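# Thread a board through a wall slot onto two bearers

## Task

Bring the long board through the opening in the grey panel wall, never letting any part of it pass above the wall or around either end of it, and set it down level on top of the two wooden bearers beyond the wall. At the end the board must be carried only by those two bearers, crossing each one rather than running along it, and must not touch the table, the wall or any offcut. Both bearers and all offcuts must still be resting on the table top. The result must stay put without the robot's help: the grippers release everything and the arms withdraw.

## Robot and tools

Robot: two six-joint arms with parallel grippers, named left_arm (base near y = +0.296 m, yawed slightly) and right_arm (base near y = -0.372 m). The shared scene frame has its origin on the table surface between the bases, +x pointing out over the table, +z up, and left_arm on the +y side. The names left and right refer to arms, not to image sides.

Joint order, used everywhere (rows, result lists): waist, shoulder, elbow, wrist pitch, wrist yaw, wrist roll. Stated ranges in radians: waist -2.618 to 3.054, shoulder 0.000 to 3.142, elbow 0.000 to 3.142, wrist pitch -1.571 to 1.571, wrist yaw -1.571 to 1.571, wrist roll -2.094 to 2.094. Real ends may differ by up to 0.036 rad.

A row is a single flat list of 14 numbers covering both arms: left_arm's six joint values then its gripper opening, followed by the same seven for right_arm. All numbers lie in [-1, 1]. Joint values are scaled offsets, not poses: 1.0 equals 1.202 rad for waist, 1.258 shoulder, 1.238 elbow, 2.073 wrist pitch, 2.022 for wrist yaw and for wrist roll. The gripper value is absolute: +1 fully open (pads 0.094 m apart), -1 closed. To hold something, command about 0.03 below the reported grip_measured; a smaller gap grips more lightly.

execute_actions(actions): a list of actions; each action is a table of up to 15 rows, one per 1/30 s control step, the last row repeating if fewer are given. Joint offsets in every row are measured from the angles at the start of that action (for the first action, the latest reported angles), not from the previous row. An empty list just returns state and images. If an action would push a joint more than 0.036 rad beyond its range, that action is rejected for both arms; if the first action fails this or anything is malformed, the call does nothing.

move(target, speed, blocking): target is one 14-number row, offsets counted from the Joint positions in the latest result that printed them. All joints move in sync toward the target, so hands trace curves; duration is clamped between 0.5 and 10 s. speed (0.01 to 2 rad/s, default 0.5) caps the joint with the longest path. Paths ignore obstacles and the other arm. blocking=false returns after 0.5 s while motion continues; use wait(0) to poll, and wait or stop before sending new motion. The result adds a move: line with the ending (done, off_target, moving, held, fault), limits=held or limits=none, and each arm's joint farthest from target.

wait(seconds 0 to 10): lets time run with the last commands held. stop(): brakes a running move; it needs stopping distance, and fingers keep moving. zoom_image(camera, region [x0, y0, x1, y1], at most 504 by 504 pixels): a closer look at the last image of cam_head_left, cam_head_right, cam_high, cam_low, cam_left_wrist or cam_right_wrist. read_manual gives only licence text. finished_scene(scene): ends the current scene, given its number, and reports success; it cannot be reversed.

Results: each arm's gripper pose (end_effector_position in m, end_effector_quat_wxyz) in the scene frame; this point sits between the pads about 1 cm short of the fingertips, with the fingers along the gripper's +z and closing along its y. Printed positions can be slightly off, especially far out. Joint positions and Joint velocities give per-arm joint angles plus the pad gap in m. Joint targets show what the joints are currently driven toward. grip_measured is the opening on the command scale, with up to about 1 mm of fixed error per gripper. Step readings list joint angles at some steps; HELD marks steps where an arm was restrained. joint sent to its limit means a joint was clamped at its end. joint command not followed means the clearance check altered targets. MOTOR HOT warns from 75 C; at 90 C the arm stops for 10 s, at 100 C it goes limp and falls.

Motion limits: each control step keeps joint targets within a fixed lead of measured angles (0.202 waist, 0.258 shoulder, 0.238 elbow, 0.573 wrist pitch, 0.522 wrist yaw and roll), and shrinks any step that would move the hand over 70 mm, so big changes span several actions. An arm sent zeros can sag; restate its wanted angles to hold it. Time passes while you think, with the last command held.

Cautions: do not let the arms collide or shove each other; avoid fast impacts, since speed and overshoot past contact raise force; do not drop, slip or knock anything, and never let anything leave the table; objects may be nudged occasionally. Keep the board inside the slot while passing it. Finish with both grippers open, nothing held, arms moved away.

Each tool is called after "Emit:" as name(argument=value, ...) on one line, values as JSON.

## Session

Emit:
execute_actions(actions=[])

Scene clock: 0.00 s.
left_arm: end_effector_position=(+0.2651, +0.2282, +0.1534) grip_measured=+1.000 end_effector_quat_wxyz=(+0.111, +0.244, +0.916, +0.299) | right_arm: end_effector_position=(+0.2840, -0.5856, +0.2815) grip_measured=+1.000 end_effector_quat_wxyz=(+0.222, +0.482, +0.846, -0.052)
Joint names: [waist, shoulder, elbow, wrist pitch, wrist yaw, wrist roll]
Joint positions: left_arm=[-0.42   1.615  1.309 -1.238 -0.648 -0.05   0.094] | right_arm=[-0.581  1.619  1.883 -1.38   0.064  0.419  0.094]
Joint velocities: left_arm=[ 0.007 -0.012 -0.007  0.022 -0.037 -0.037  0.   ] | right_arm=[-0.002 -0.002 -0.012 -0.007 -0.022 -0.007  0.   ]
Motor temperatures (°C, as the motors report them): left_arm=[16 18 16 17 15 14] | right_arm=[17 21 15 16 14 16]
Joint targets: left_arm=[-0.420 1.609 1.316 -1.236 -0.657 -0.055] | right_arm=[-0.581 1.612 1.890 -1.379 0.070 0.417]

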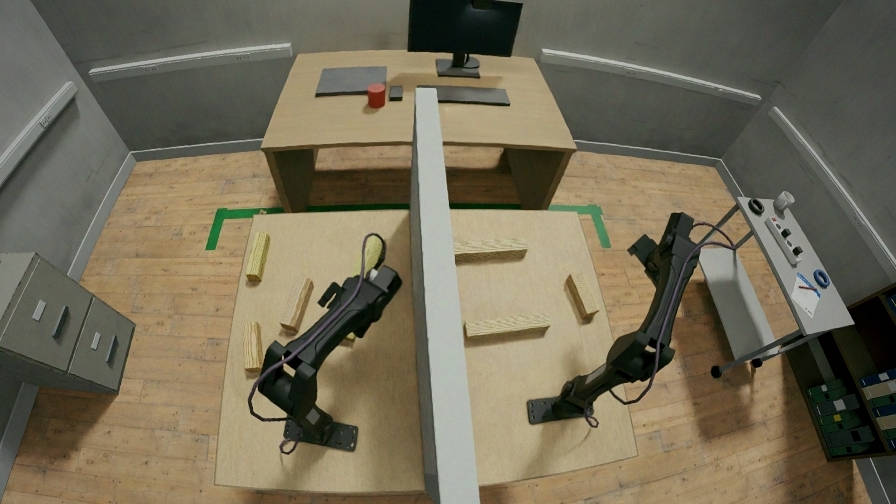

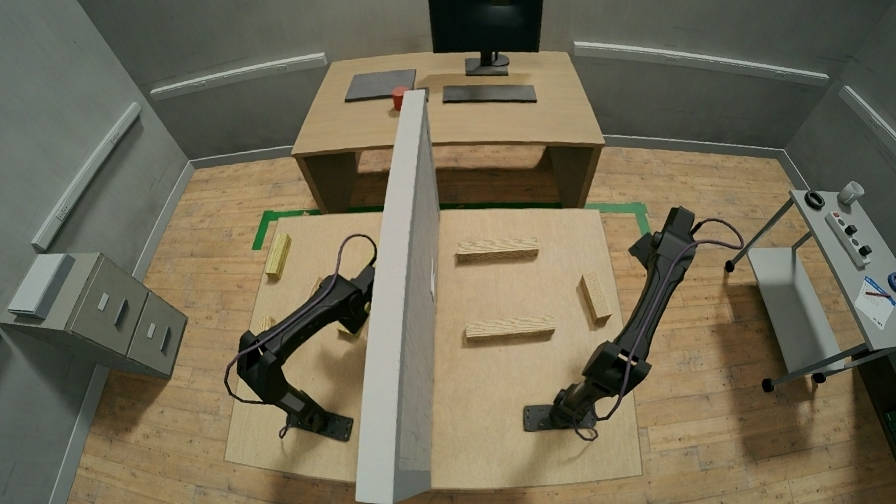

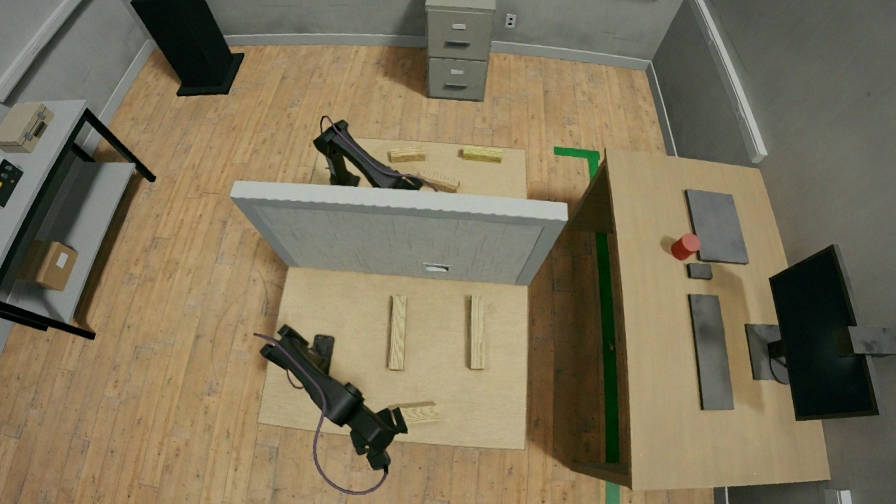

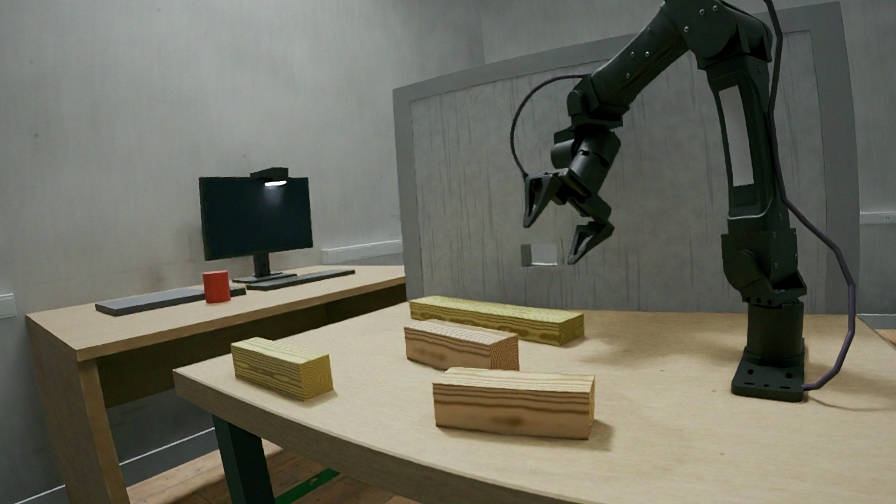

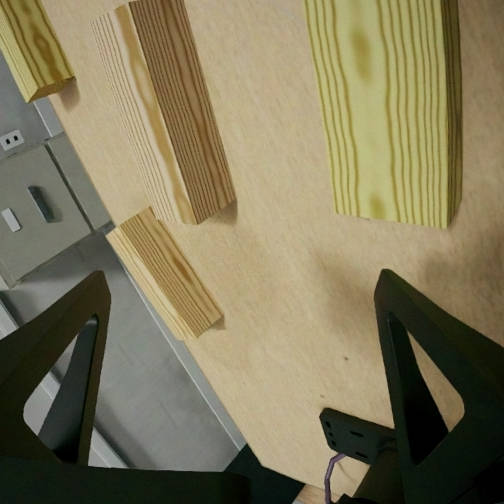

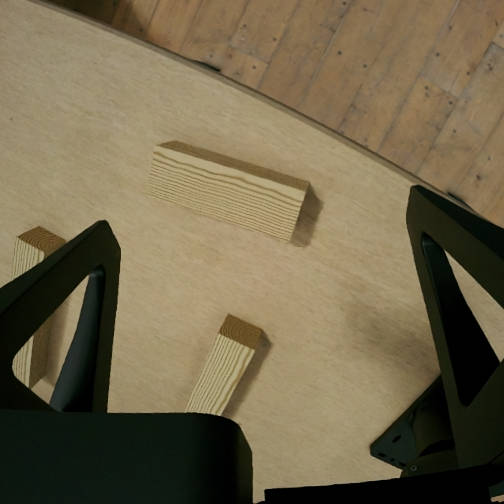

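Emit:
zoom_image(camera="cam_head_left", region=[200, 200, 440, 400])

Emit:
zoom_image(camera="cam_low", region=[380, 200, 680, 380])

Emit:
zoom_image(camera="cam_high", region=[250, 240, 550, 460])

Region (200, 200, 440, 400) of cam_head_left's 896x504 image, scaled by 2.100, with more detail than that image has.

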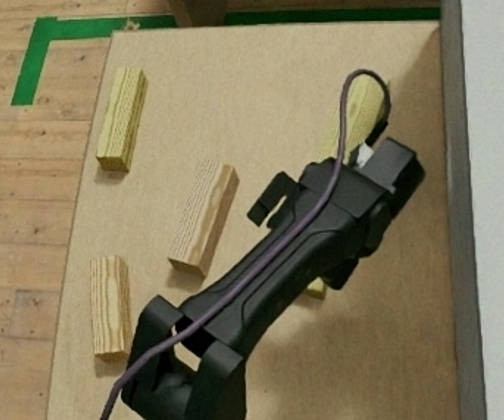

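Region (380, 200, 680, 380) of cam_low's 896x504 image, scaled by 1.680, with more detail than that image has; it fills the top 302 rows of this view, and the rest is white.

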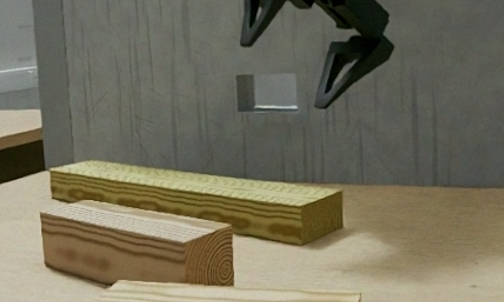

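Region (250, 240, 550, 460) of cam_high's 896x504 image, scaled by 1.680, with more detail than that image has; it fills the top 370 rows of this view, and the rest is white.

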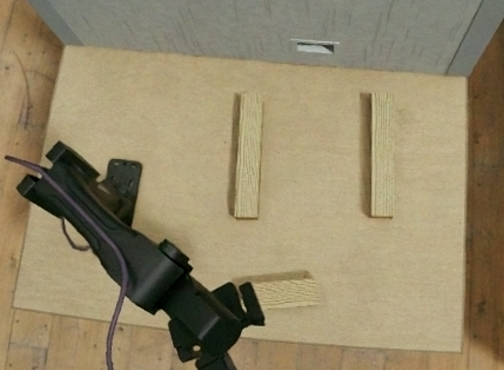

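Emit:
move(target=[0.263,0.438,0.754,-0.16,0.32,0.04,1,0.761,0.347,0.143,-0.085,-0.032,-0.823,1], speed=1.0)

Scene clock: 6.43 s.
left_arm: end_effector_position=(+0.3723, +0.1867, +0.1646) grip_measured=+1.000 end_effector_quat_wxyz=(+0.033, +0.146, +0.989, +0.001) | right_arm: end_effector_position=(+0.3610, -0.2526, +0.1582) grip_measured=+1.000 end_effector_quat_wxyz=(+0.002, +0.701, -0.713, +0.006)
Joint names: [waist, shoulder, elbow, wrist pitch, wrist yaw, wrist roll]
Joint positions: left_arm=[-0.108  2.153  2.209 -1.56  -0.011  0.025  0.094] | right_arm=[ 0.336  2.051  2.026 -1.544  0.013 -1.238  0.094]
Joint velocities: left_arm=[-0.012 -0.022 -0.007  0.066 -0.007  0.022  0.   ] | right_arm=[ 0.002 -0.017  0.002  0.007  0.022 -0.037  0.   ]
Motor temperatures (°C, as the motors report them): left_arm=[16 19 16 17 15 14] | right_arm=[17 22 16 16 14 16]
Joint targets: left_arm=[-0.104 2.166 2.243 -1.570 -0.001 0.030] | right_arm=[0.334 2.055 2.060 -1.556 -0.001 -1.245]
move: off_target (left_arm, right_arm); limits=none; left_arm: farthest joint: the elbow, 0.034 radians from its target (0.933 radians at the start); right_arm: farthest joint: the elbow, 0.034 radians from its target (0.177 radians at the start)

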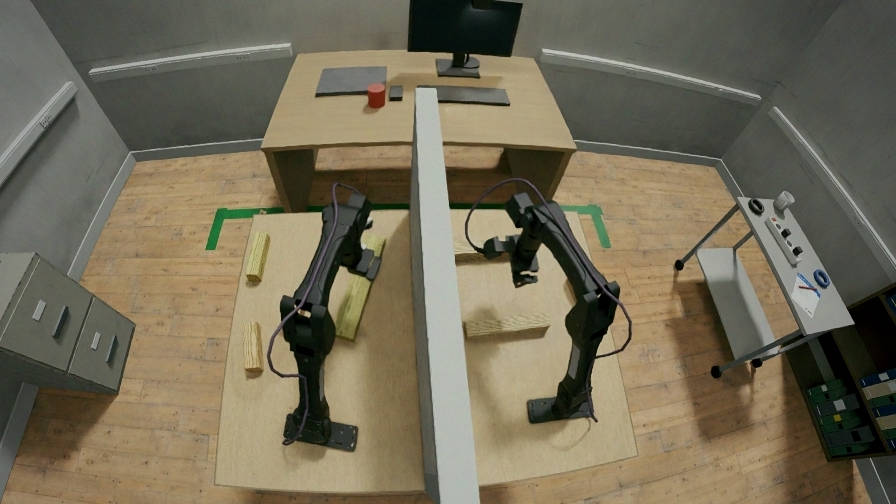

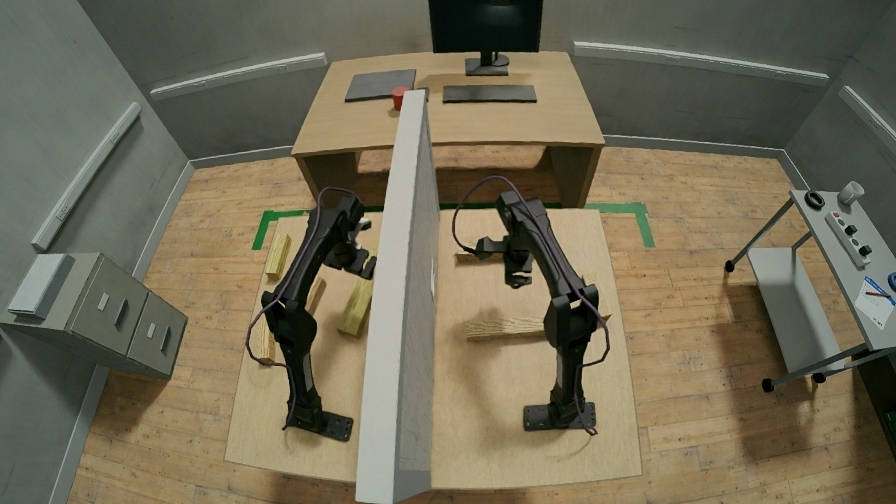

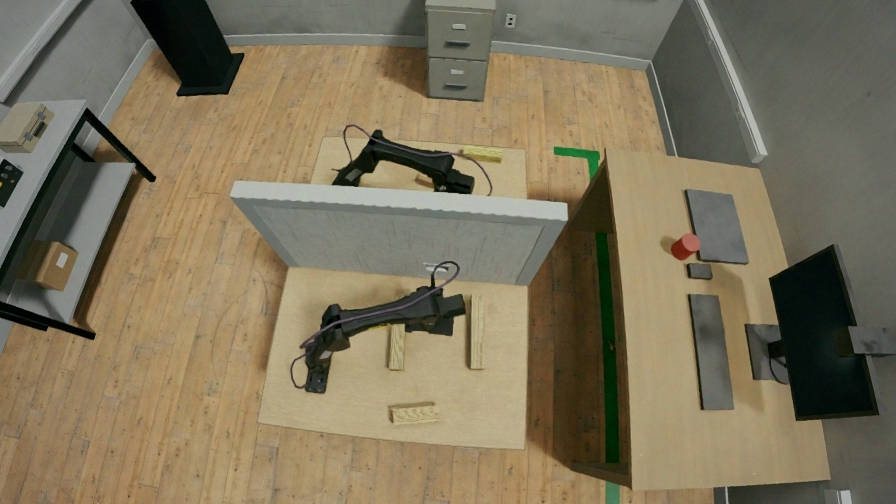

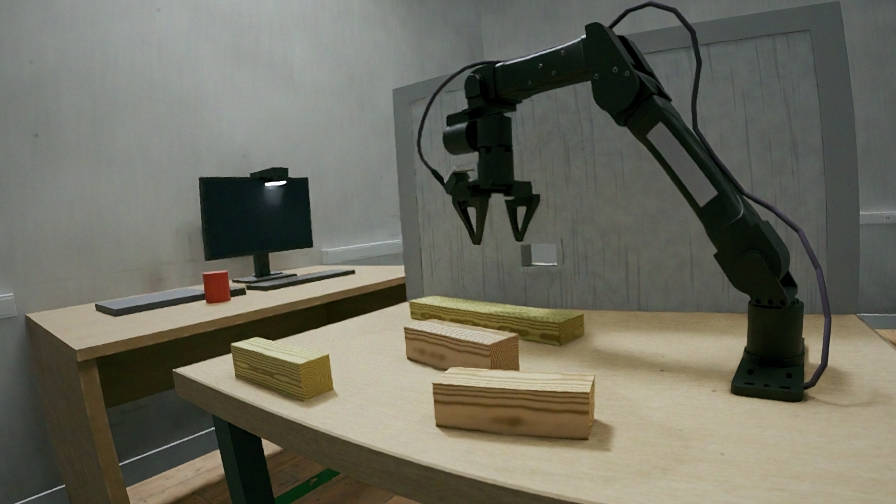

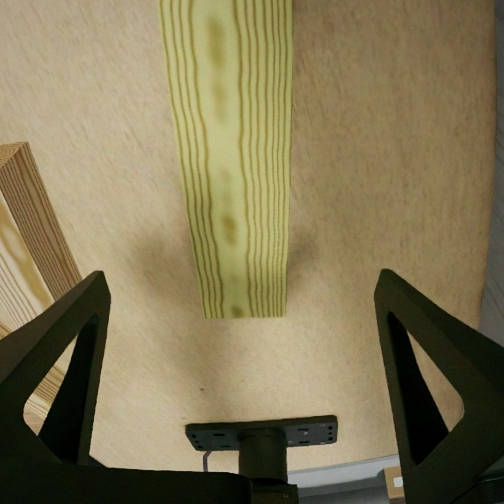

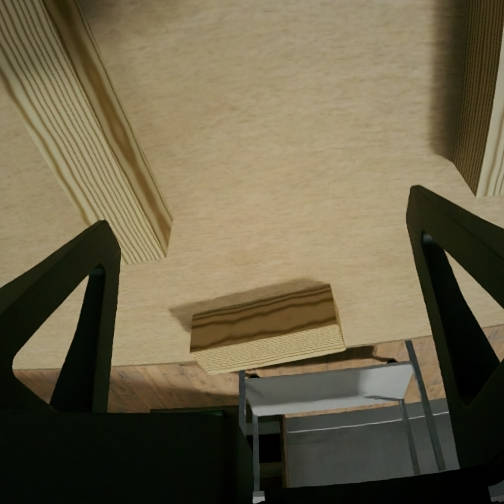

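Emit:
execute_actions(actions=[])

Scene clock: 7.27 s.
left_arm: end_effector_position=(+0.3722, +0.1867, +0.1646) grip_measured=+1.000 end_effector_quat_wxyz=(+0.033, +0.146, +0.989, +0.001) | right_arm: end_effector_position=(+0.3610, -0.2526, +0.1582) grip_measured=+1.000 end_effector_quat_wxyz=(+0.002, +0.701, -0.713, +0.006)
Joint names: [waist, shoulder, elbow, wrist pitch, wrist yaw, wrist roll]
Joint positions: left_arm=[-0.108  2.153  2.209 -1.56  -0.011  0.025  0.094] | right_arm=[ 0.336  2.051  2.026 -1.544  0.013 -1.239  0.094]
Joint velocities: left_arm=[-0.002  0.012 -0.007  0.022 -0.037 -0.022  0.   ] | right_arm=[ 0.002  0.007  0.012 -0.007  0.007 -0.095  0.   ]
Motor temperatures (°C, as the motors report them): left_arm=[16 19 16 17 15 14] | right_arm=[17 22 16 16 14 16]
Joint targets: left_arm=[-0.104 2.166 2.243 -1.570 -0.001 0.030] | right_arm=[0.334 2.055 2.060 -1.556 -0.001 -1.245]

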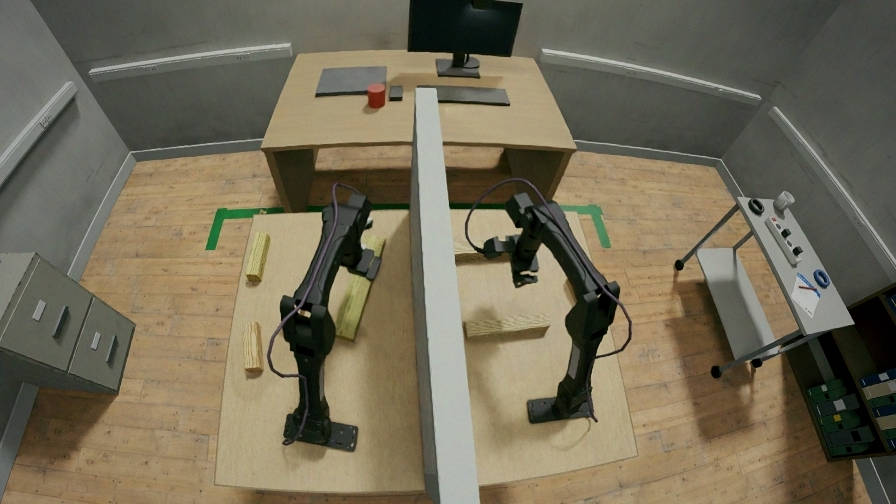

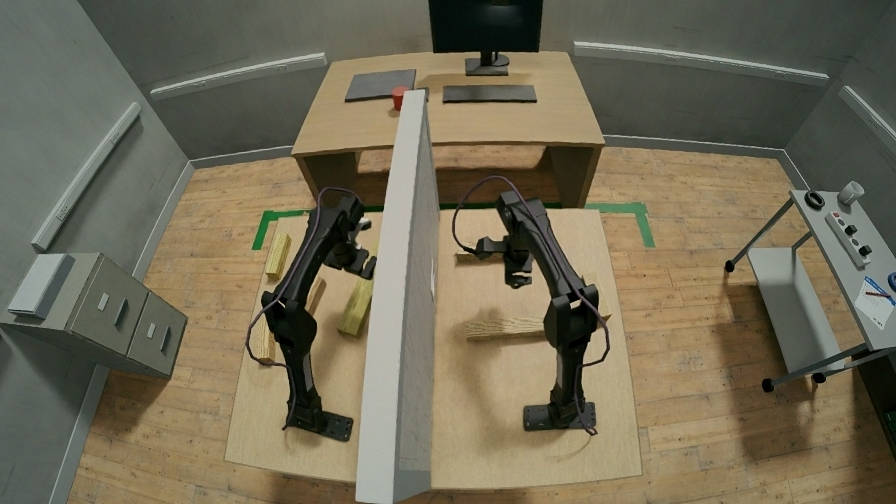

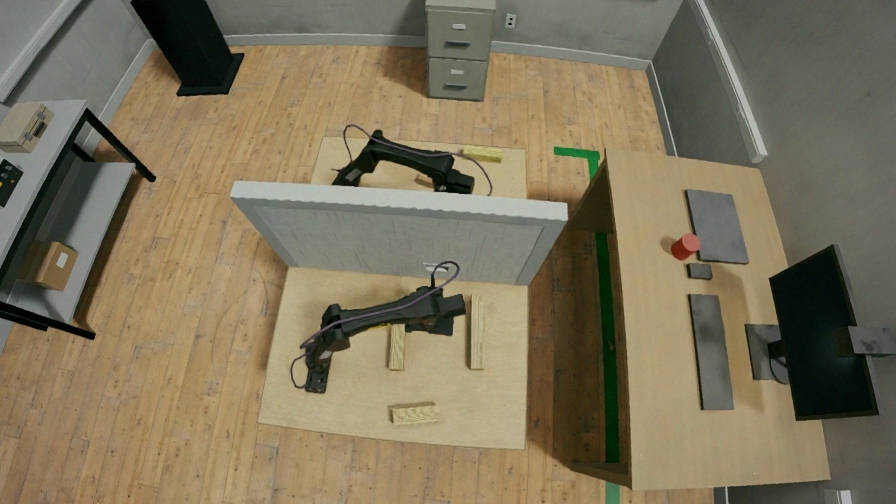

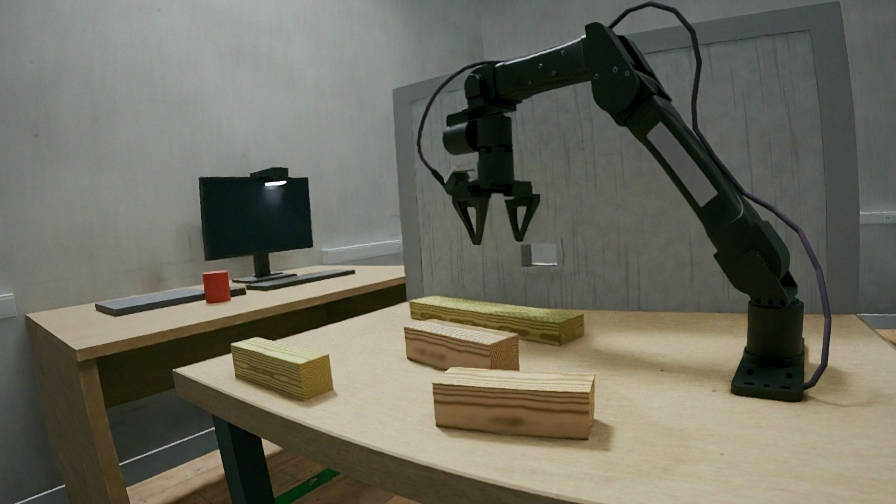

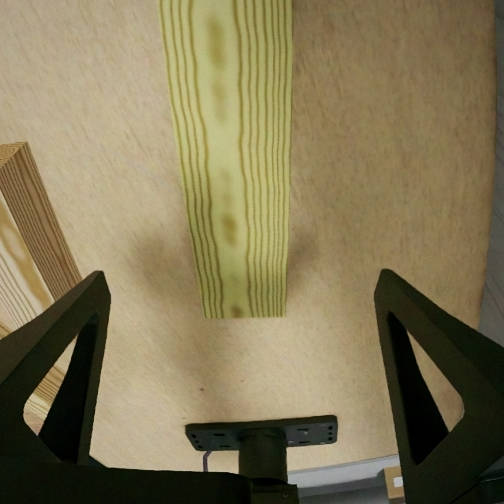

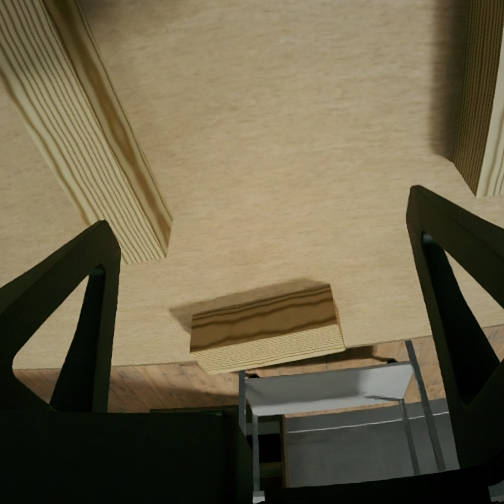

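Emit:
zoom_image(camera="cam_low", region=[380, 200, 680, 370])

Emit:
zoom_image(camera="cam_head_left", region=[220, 180, 640, 420])

Region (380, 200, 680, 370) of cam_low's 896x504 image, scaled by 1.680, with more detail than that image has; it fills the top 286 rows of this view, and the rest is white.

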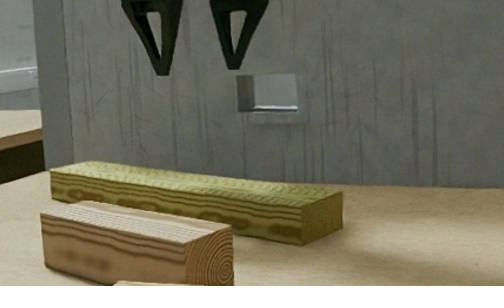

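Region (220, 180, 640, 420) of cam_head_left's 896x504 image, scaled by 1.200, with more detail than that image has; it fills the top 288 rows of this view, and the rest is white.

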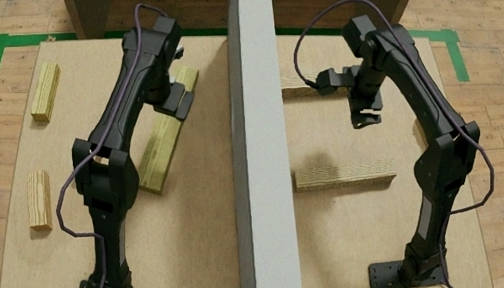

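Emit:
move(target=[0.0065, 0.2273, 0.0670, 0.0830, 0.0049, -0.0178, 1, -0.0017, 0.0032, 0.0275, -0.0058, -0.0069, -0.003, 1], speed=0.5)

Scene clock: 11.57 s.
left_arm: end_effector_position=(+0.4163, +0.1745, +0.0536) grip_measured=+1.000 end_effector_quat_wxyz=(-0.009, +0.131, +0.991, +0.006) | right_arm: end_effector_position=(+0.3610, -0.2526, +0.1582) grip_measured=+1.000 end_effector_quat_wxyz=(+0.002, +0.701, -0.713, +0.006)
Joint names: [waist, shoulder, elbow, wrist pitch, wrist yaw, wrist roll]
Joint positions: left_arm=[-0.108  2.44   2.251 -1.402 -0.01  -0.005  0.094] | right_arm=[ 0.336  2.051  2.026 -1.544  0.013 -1.239  0.094]
Joint velocities: left_arm=[-0.017  0.017 -0.007 -0.066 -0.066  0.051  0.   ] | right_arm=[ 0.012  0.007 -0.007 -0.022  0.051 -0.007  0.   ]
Motor temperatures (°C, as the motors report them): left_arm=[16 20 17 17 15 14] | right_arm=[17 23 17 16 14 16]
Joint targets: left_arm=[-0.100 2.439 2.291 -1.389 -0.001 -0.011] | right_arm=[0.334 2.055 2.060 -1.556 -0.001 -1.245]
move: off_target (left_arm, right_arm); limits=none; left_arm: farthest joint: the elbow, 0.041 radians from its target (0.083 radians at the start); right_arm: farthest joint: the elbow, 0.034 radians from its target (0.034 radians at the start)

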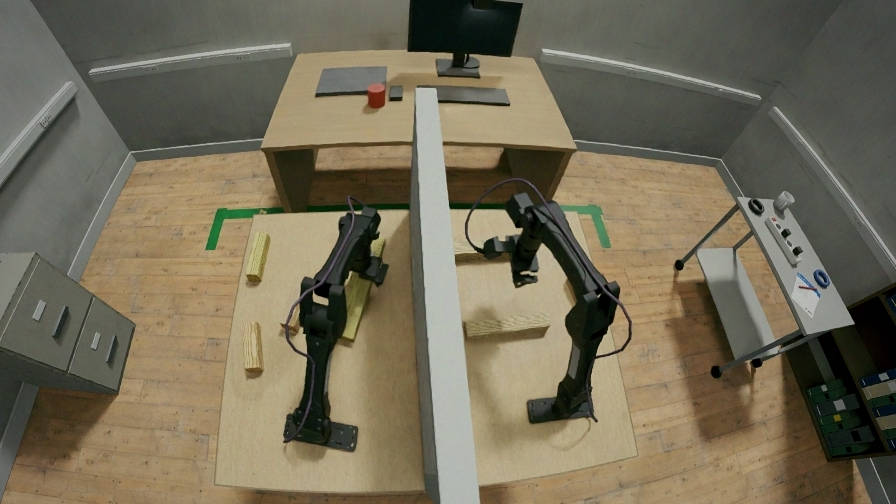

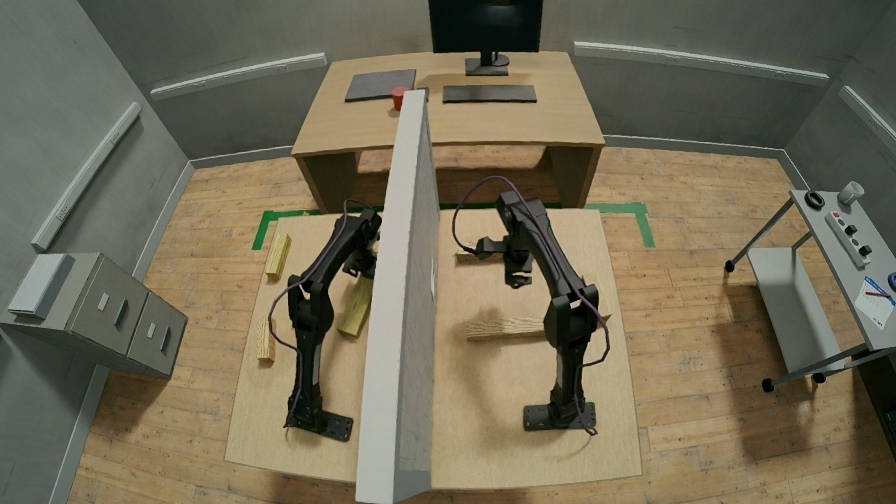

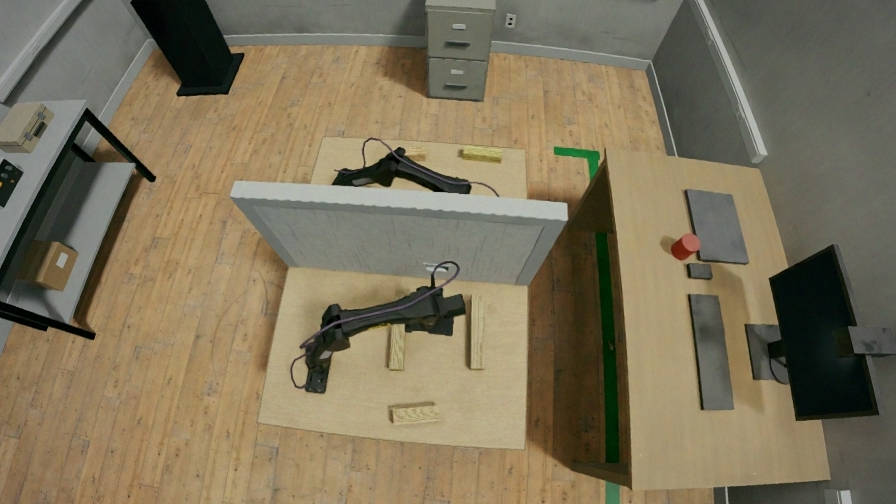

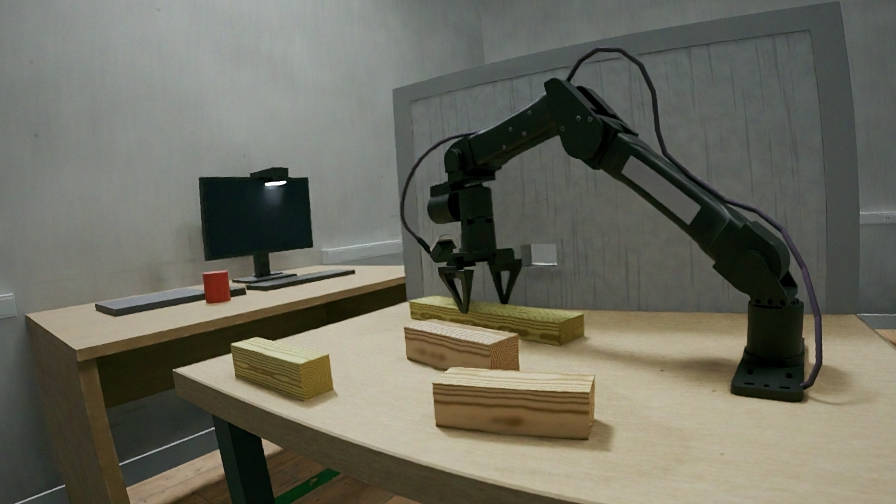

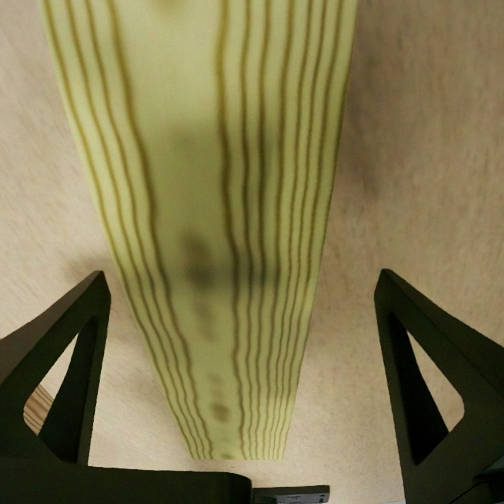

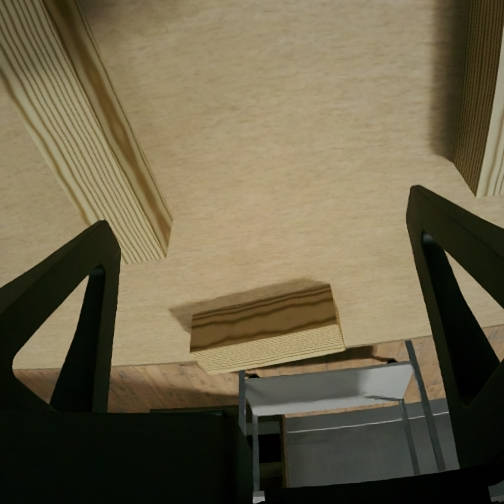

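Emit:
execute_actions(actions=[[[0.025,-0.0008,0.0323,0.0063,0.0045,-0.003,1,-0.0017,0.0032,0.0275,-0.0058,-0.0069,-0.003,1]]])

Emit:
wait(seconds=0.3)

Scene clock: 12.73 s.
left_arm: end_effector_position=(+0.4195, +0.1867, +0.0536) grip_measured=+1.000 end_effector_quat_wxyz=(-0.009, +0.117, +0.993, +0.005) | right_arm: end_effector_position=(+0.3610, -0.2526, +0.1582) grip_measured=+1.000 end_effector_quat_wxyz=(+0.002, +0.701, -0.713, +0.006)
Joint names: [waist, shoulder, elbow, wrist pitch, wrist yaw, wrist roll]
Joint positions: left_arm=[-0.08   2.44   2.251 -1.401 -0.008 -0.006  0.094] | right_arm=[ 0.336  2.051  2.026 -1.544  0.013 -1.239  0.094]
Joint velocities: left_arm=[-0.007 -0.012 -0.007  0.022 -0.037 -0.022  0.   ] | right_arm=[ 0.007  0.012 -0.017 -0.007  0.022 -0.007  0.   ]
Motor temperatures (°C, as the motors report them): left_arm=[16 20 17 17 15 14] | right_arm=[17 23 17 16 14 16]
Joint targets: left_arm=[-0.078 2.439 2.291 -1.389 -0.001 -0.011] | right_arm=[0.334 2.055 2.060 -1.556 -0.001 -1.245]
Step readings (joint positions):
0: left_arm=[-0.108 2.440 2.251 -1.401 -0.010 -0.005] | right_arm=[0.336 2.051 2.026 -1.544 0.013 -1.239]
1: left_arm=[-0.106 2.440 2.251 -1.401 -0.009 -0.005] | right_arm=[0.336 2.051 2.026 -1.544 0.013 -1.239]
2: left_arm=[-0.104 2.440 2.251 -1.401 -0.008 -0.005] | right_arm=[0.336 2.051 2.026 -1.544 0.013 -1.239]
4: left_arm=[-0.096 2.440 2.251 -1.401 -0.008 -0.005] | right_arm=[0.336 2.051 2.026 -1.544 0.013 -1.239]
8: left_arm=[-0.082 2.440 2.251 -1.401 -0.008 -0.006] | right_arm=[0.336 2.051 2.026 -1.544 0.013 -1.239]
15: Joint positions above

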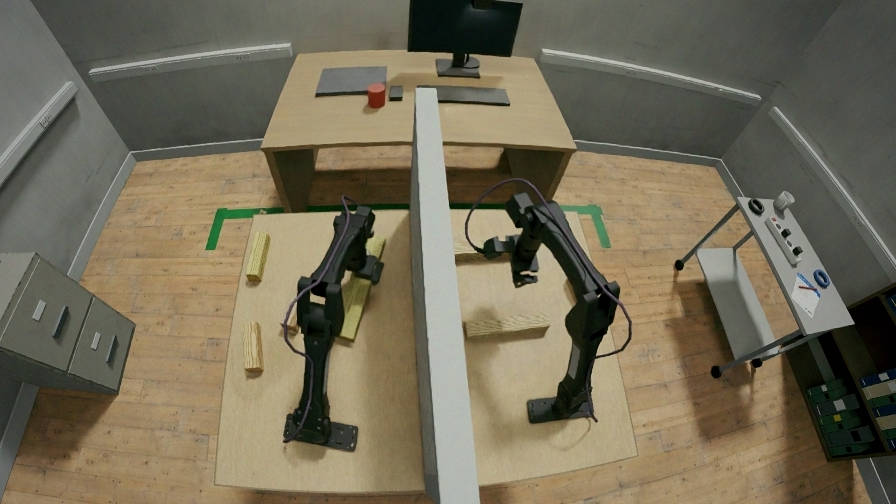

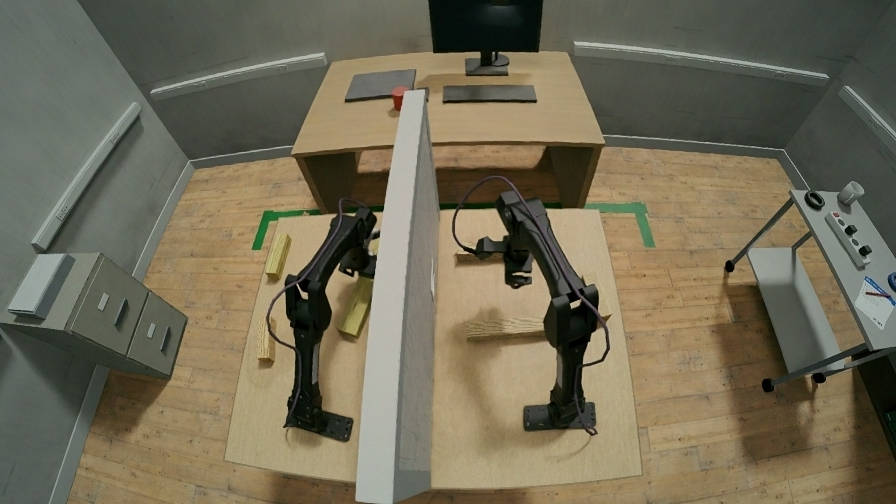

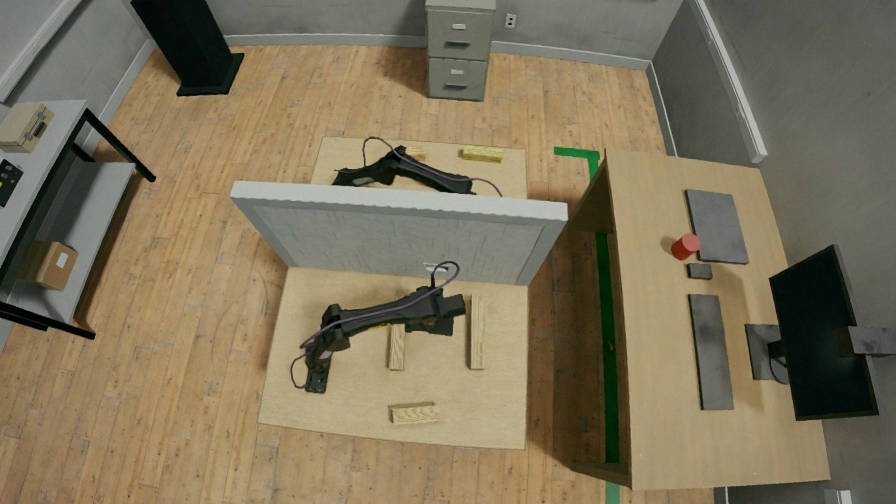

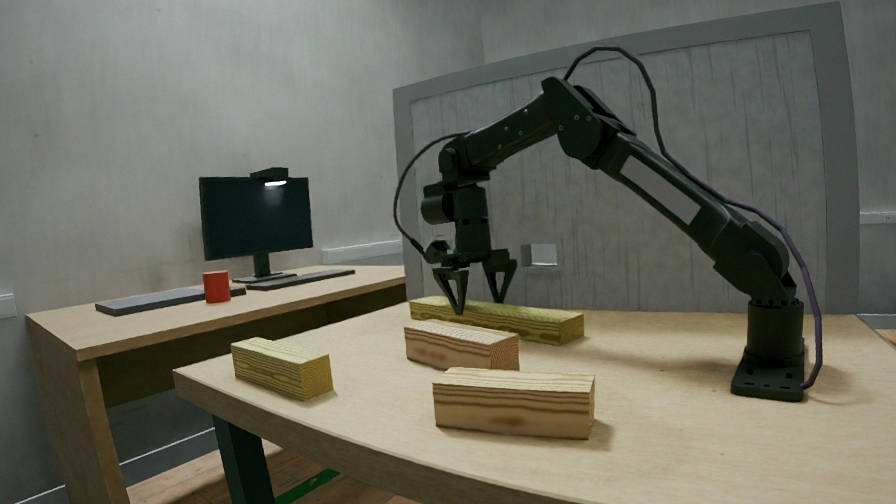

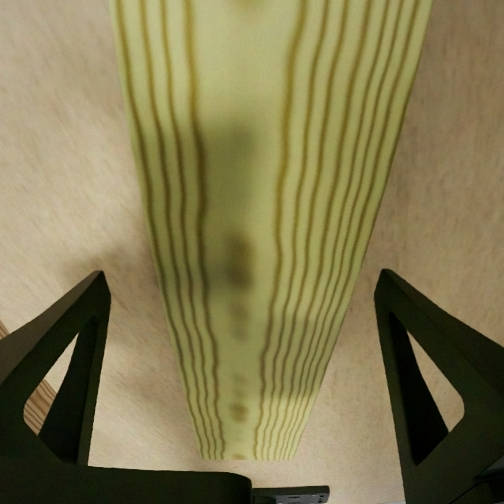

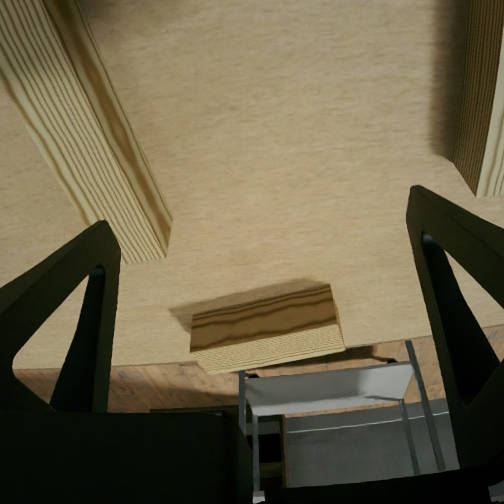

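Scene clock: 13.03 s.
left_arm: end_effector_position=(+0.4195, +0.1867, +0.0536) grip_measured=+1.000 end_effector_quat_wxyz=(-0.009, +0.117, +0.993, +0.005) | right_arm: end_effector_position=(+0.3610, -0.2526, +0.1582) grip_measured=+1.000 end_effector_quat_wxyz=(+0.002, +0.701, -0.713, +0.006)
Joint names: [waist, shoulder, elbow, wrist pitch, wrist yaw, wrist roll]
Joint positions: left_arm=[-0.08   2.44   2.251 -1.401 -0.008 -0.006  0.094] | right_arm=[ 0.336  2.051  2.026 -1.544  0.013 -1.239  0.094]
Joint velocities: left_arm=[ 0.002 -0.007 -0.012 -0.037 -0.022 -0.051  0.   ] | right_arm=[ 0.002 -0.007 -0.027 -0.022 -0.007  0.051  0.   ]
Motor temperatures (°C, as the motors report them): left_arm=[16 20 17 17 15 14] | right_arm=[17 23 17 16 14 16]
Joint targets: left_arm=[-0.078 2.439 2.291 -1.389 -0.001 -0.011] | right_arm=[0.334 2.055 2.060 -1.556 -0.001 -1.245]
wait: 0.30 s; at rest by 0.17 s

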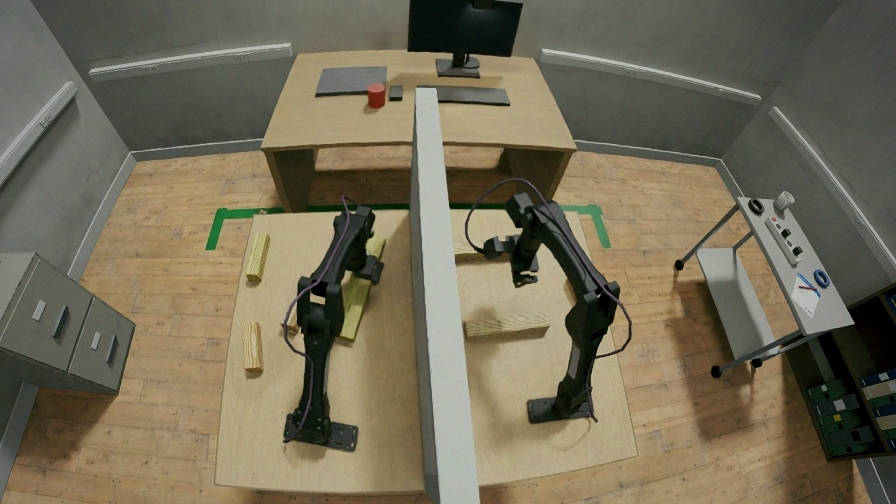

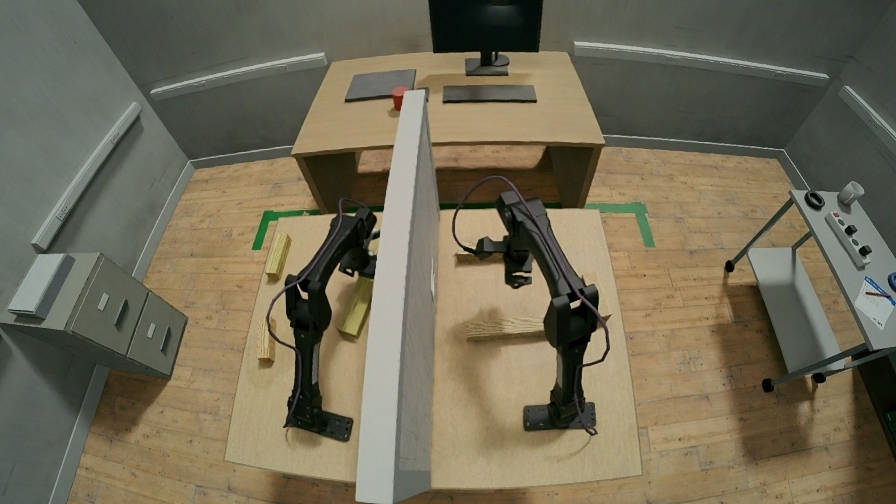

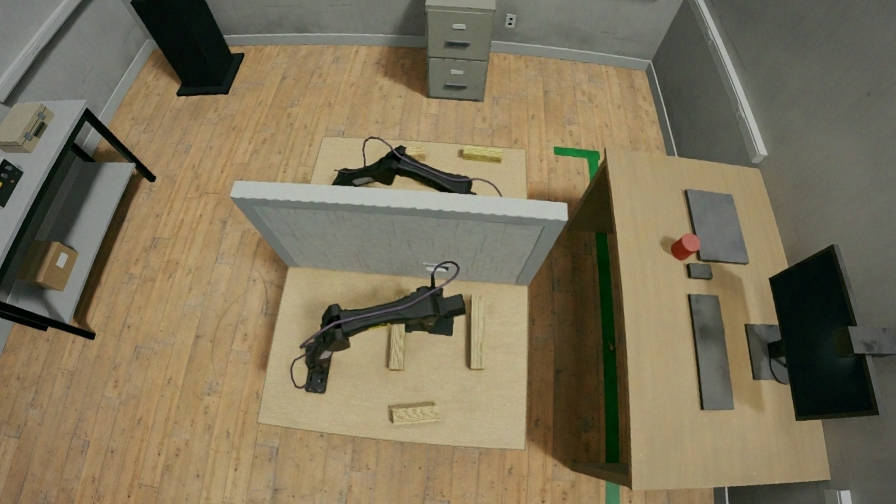

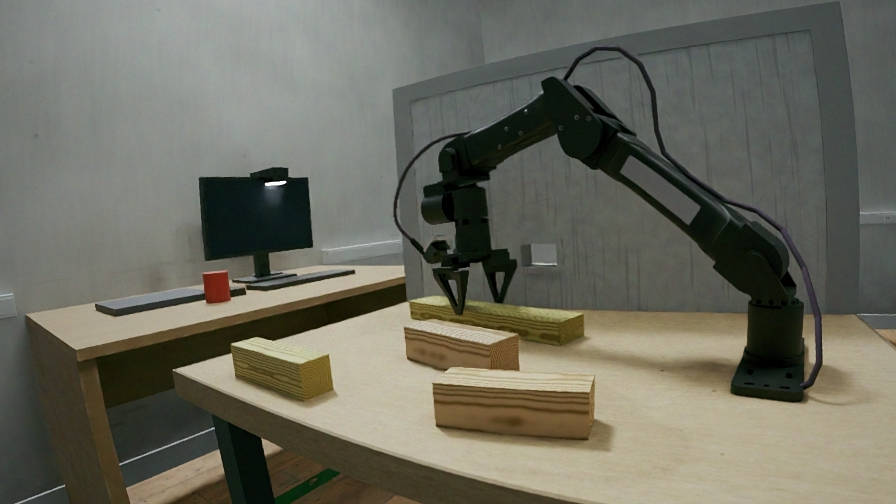

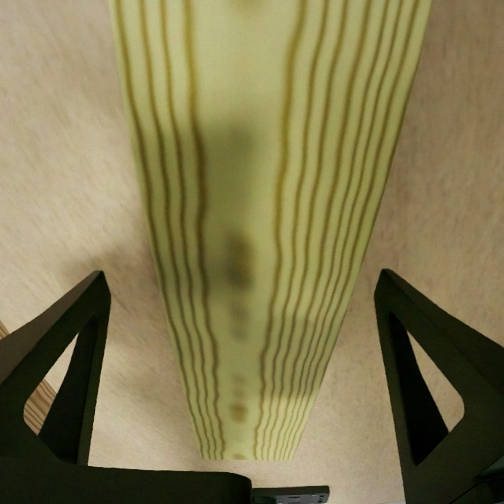

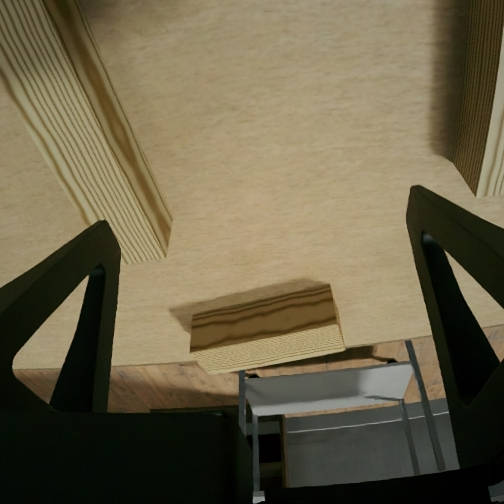

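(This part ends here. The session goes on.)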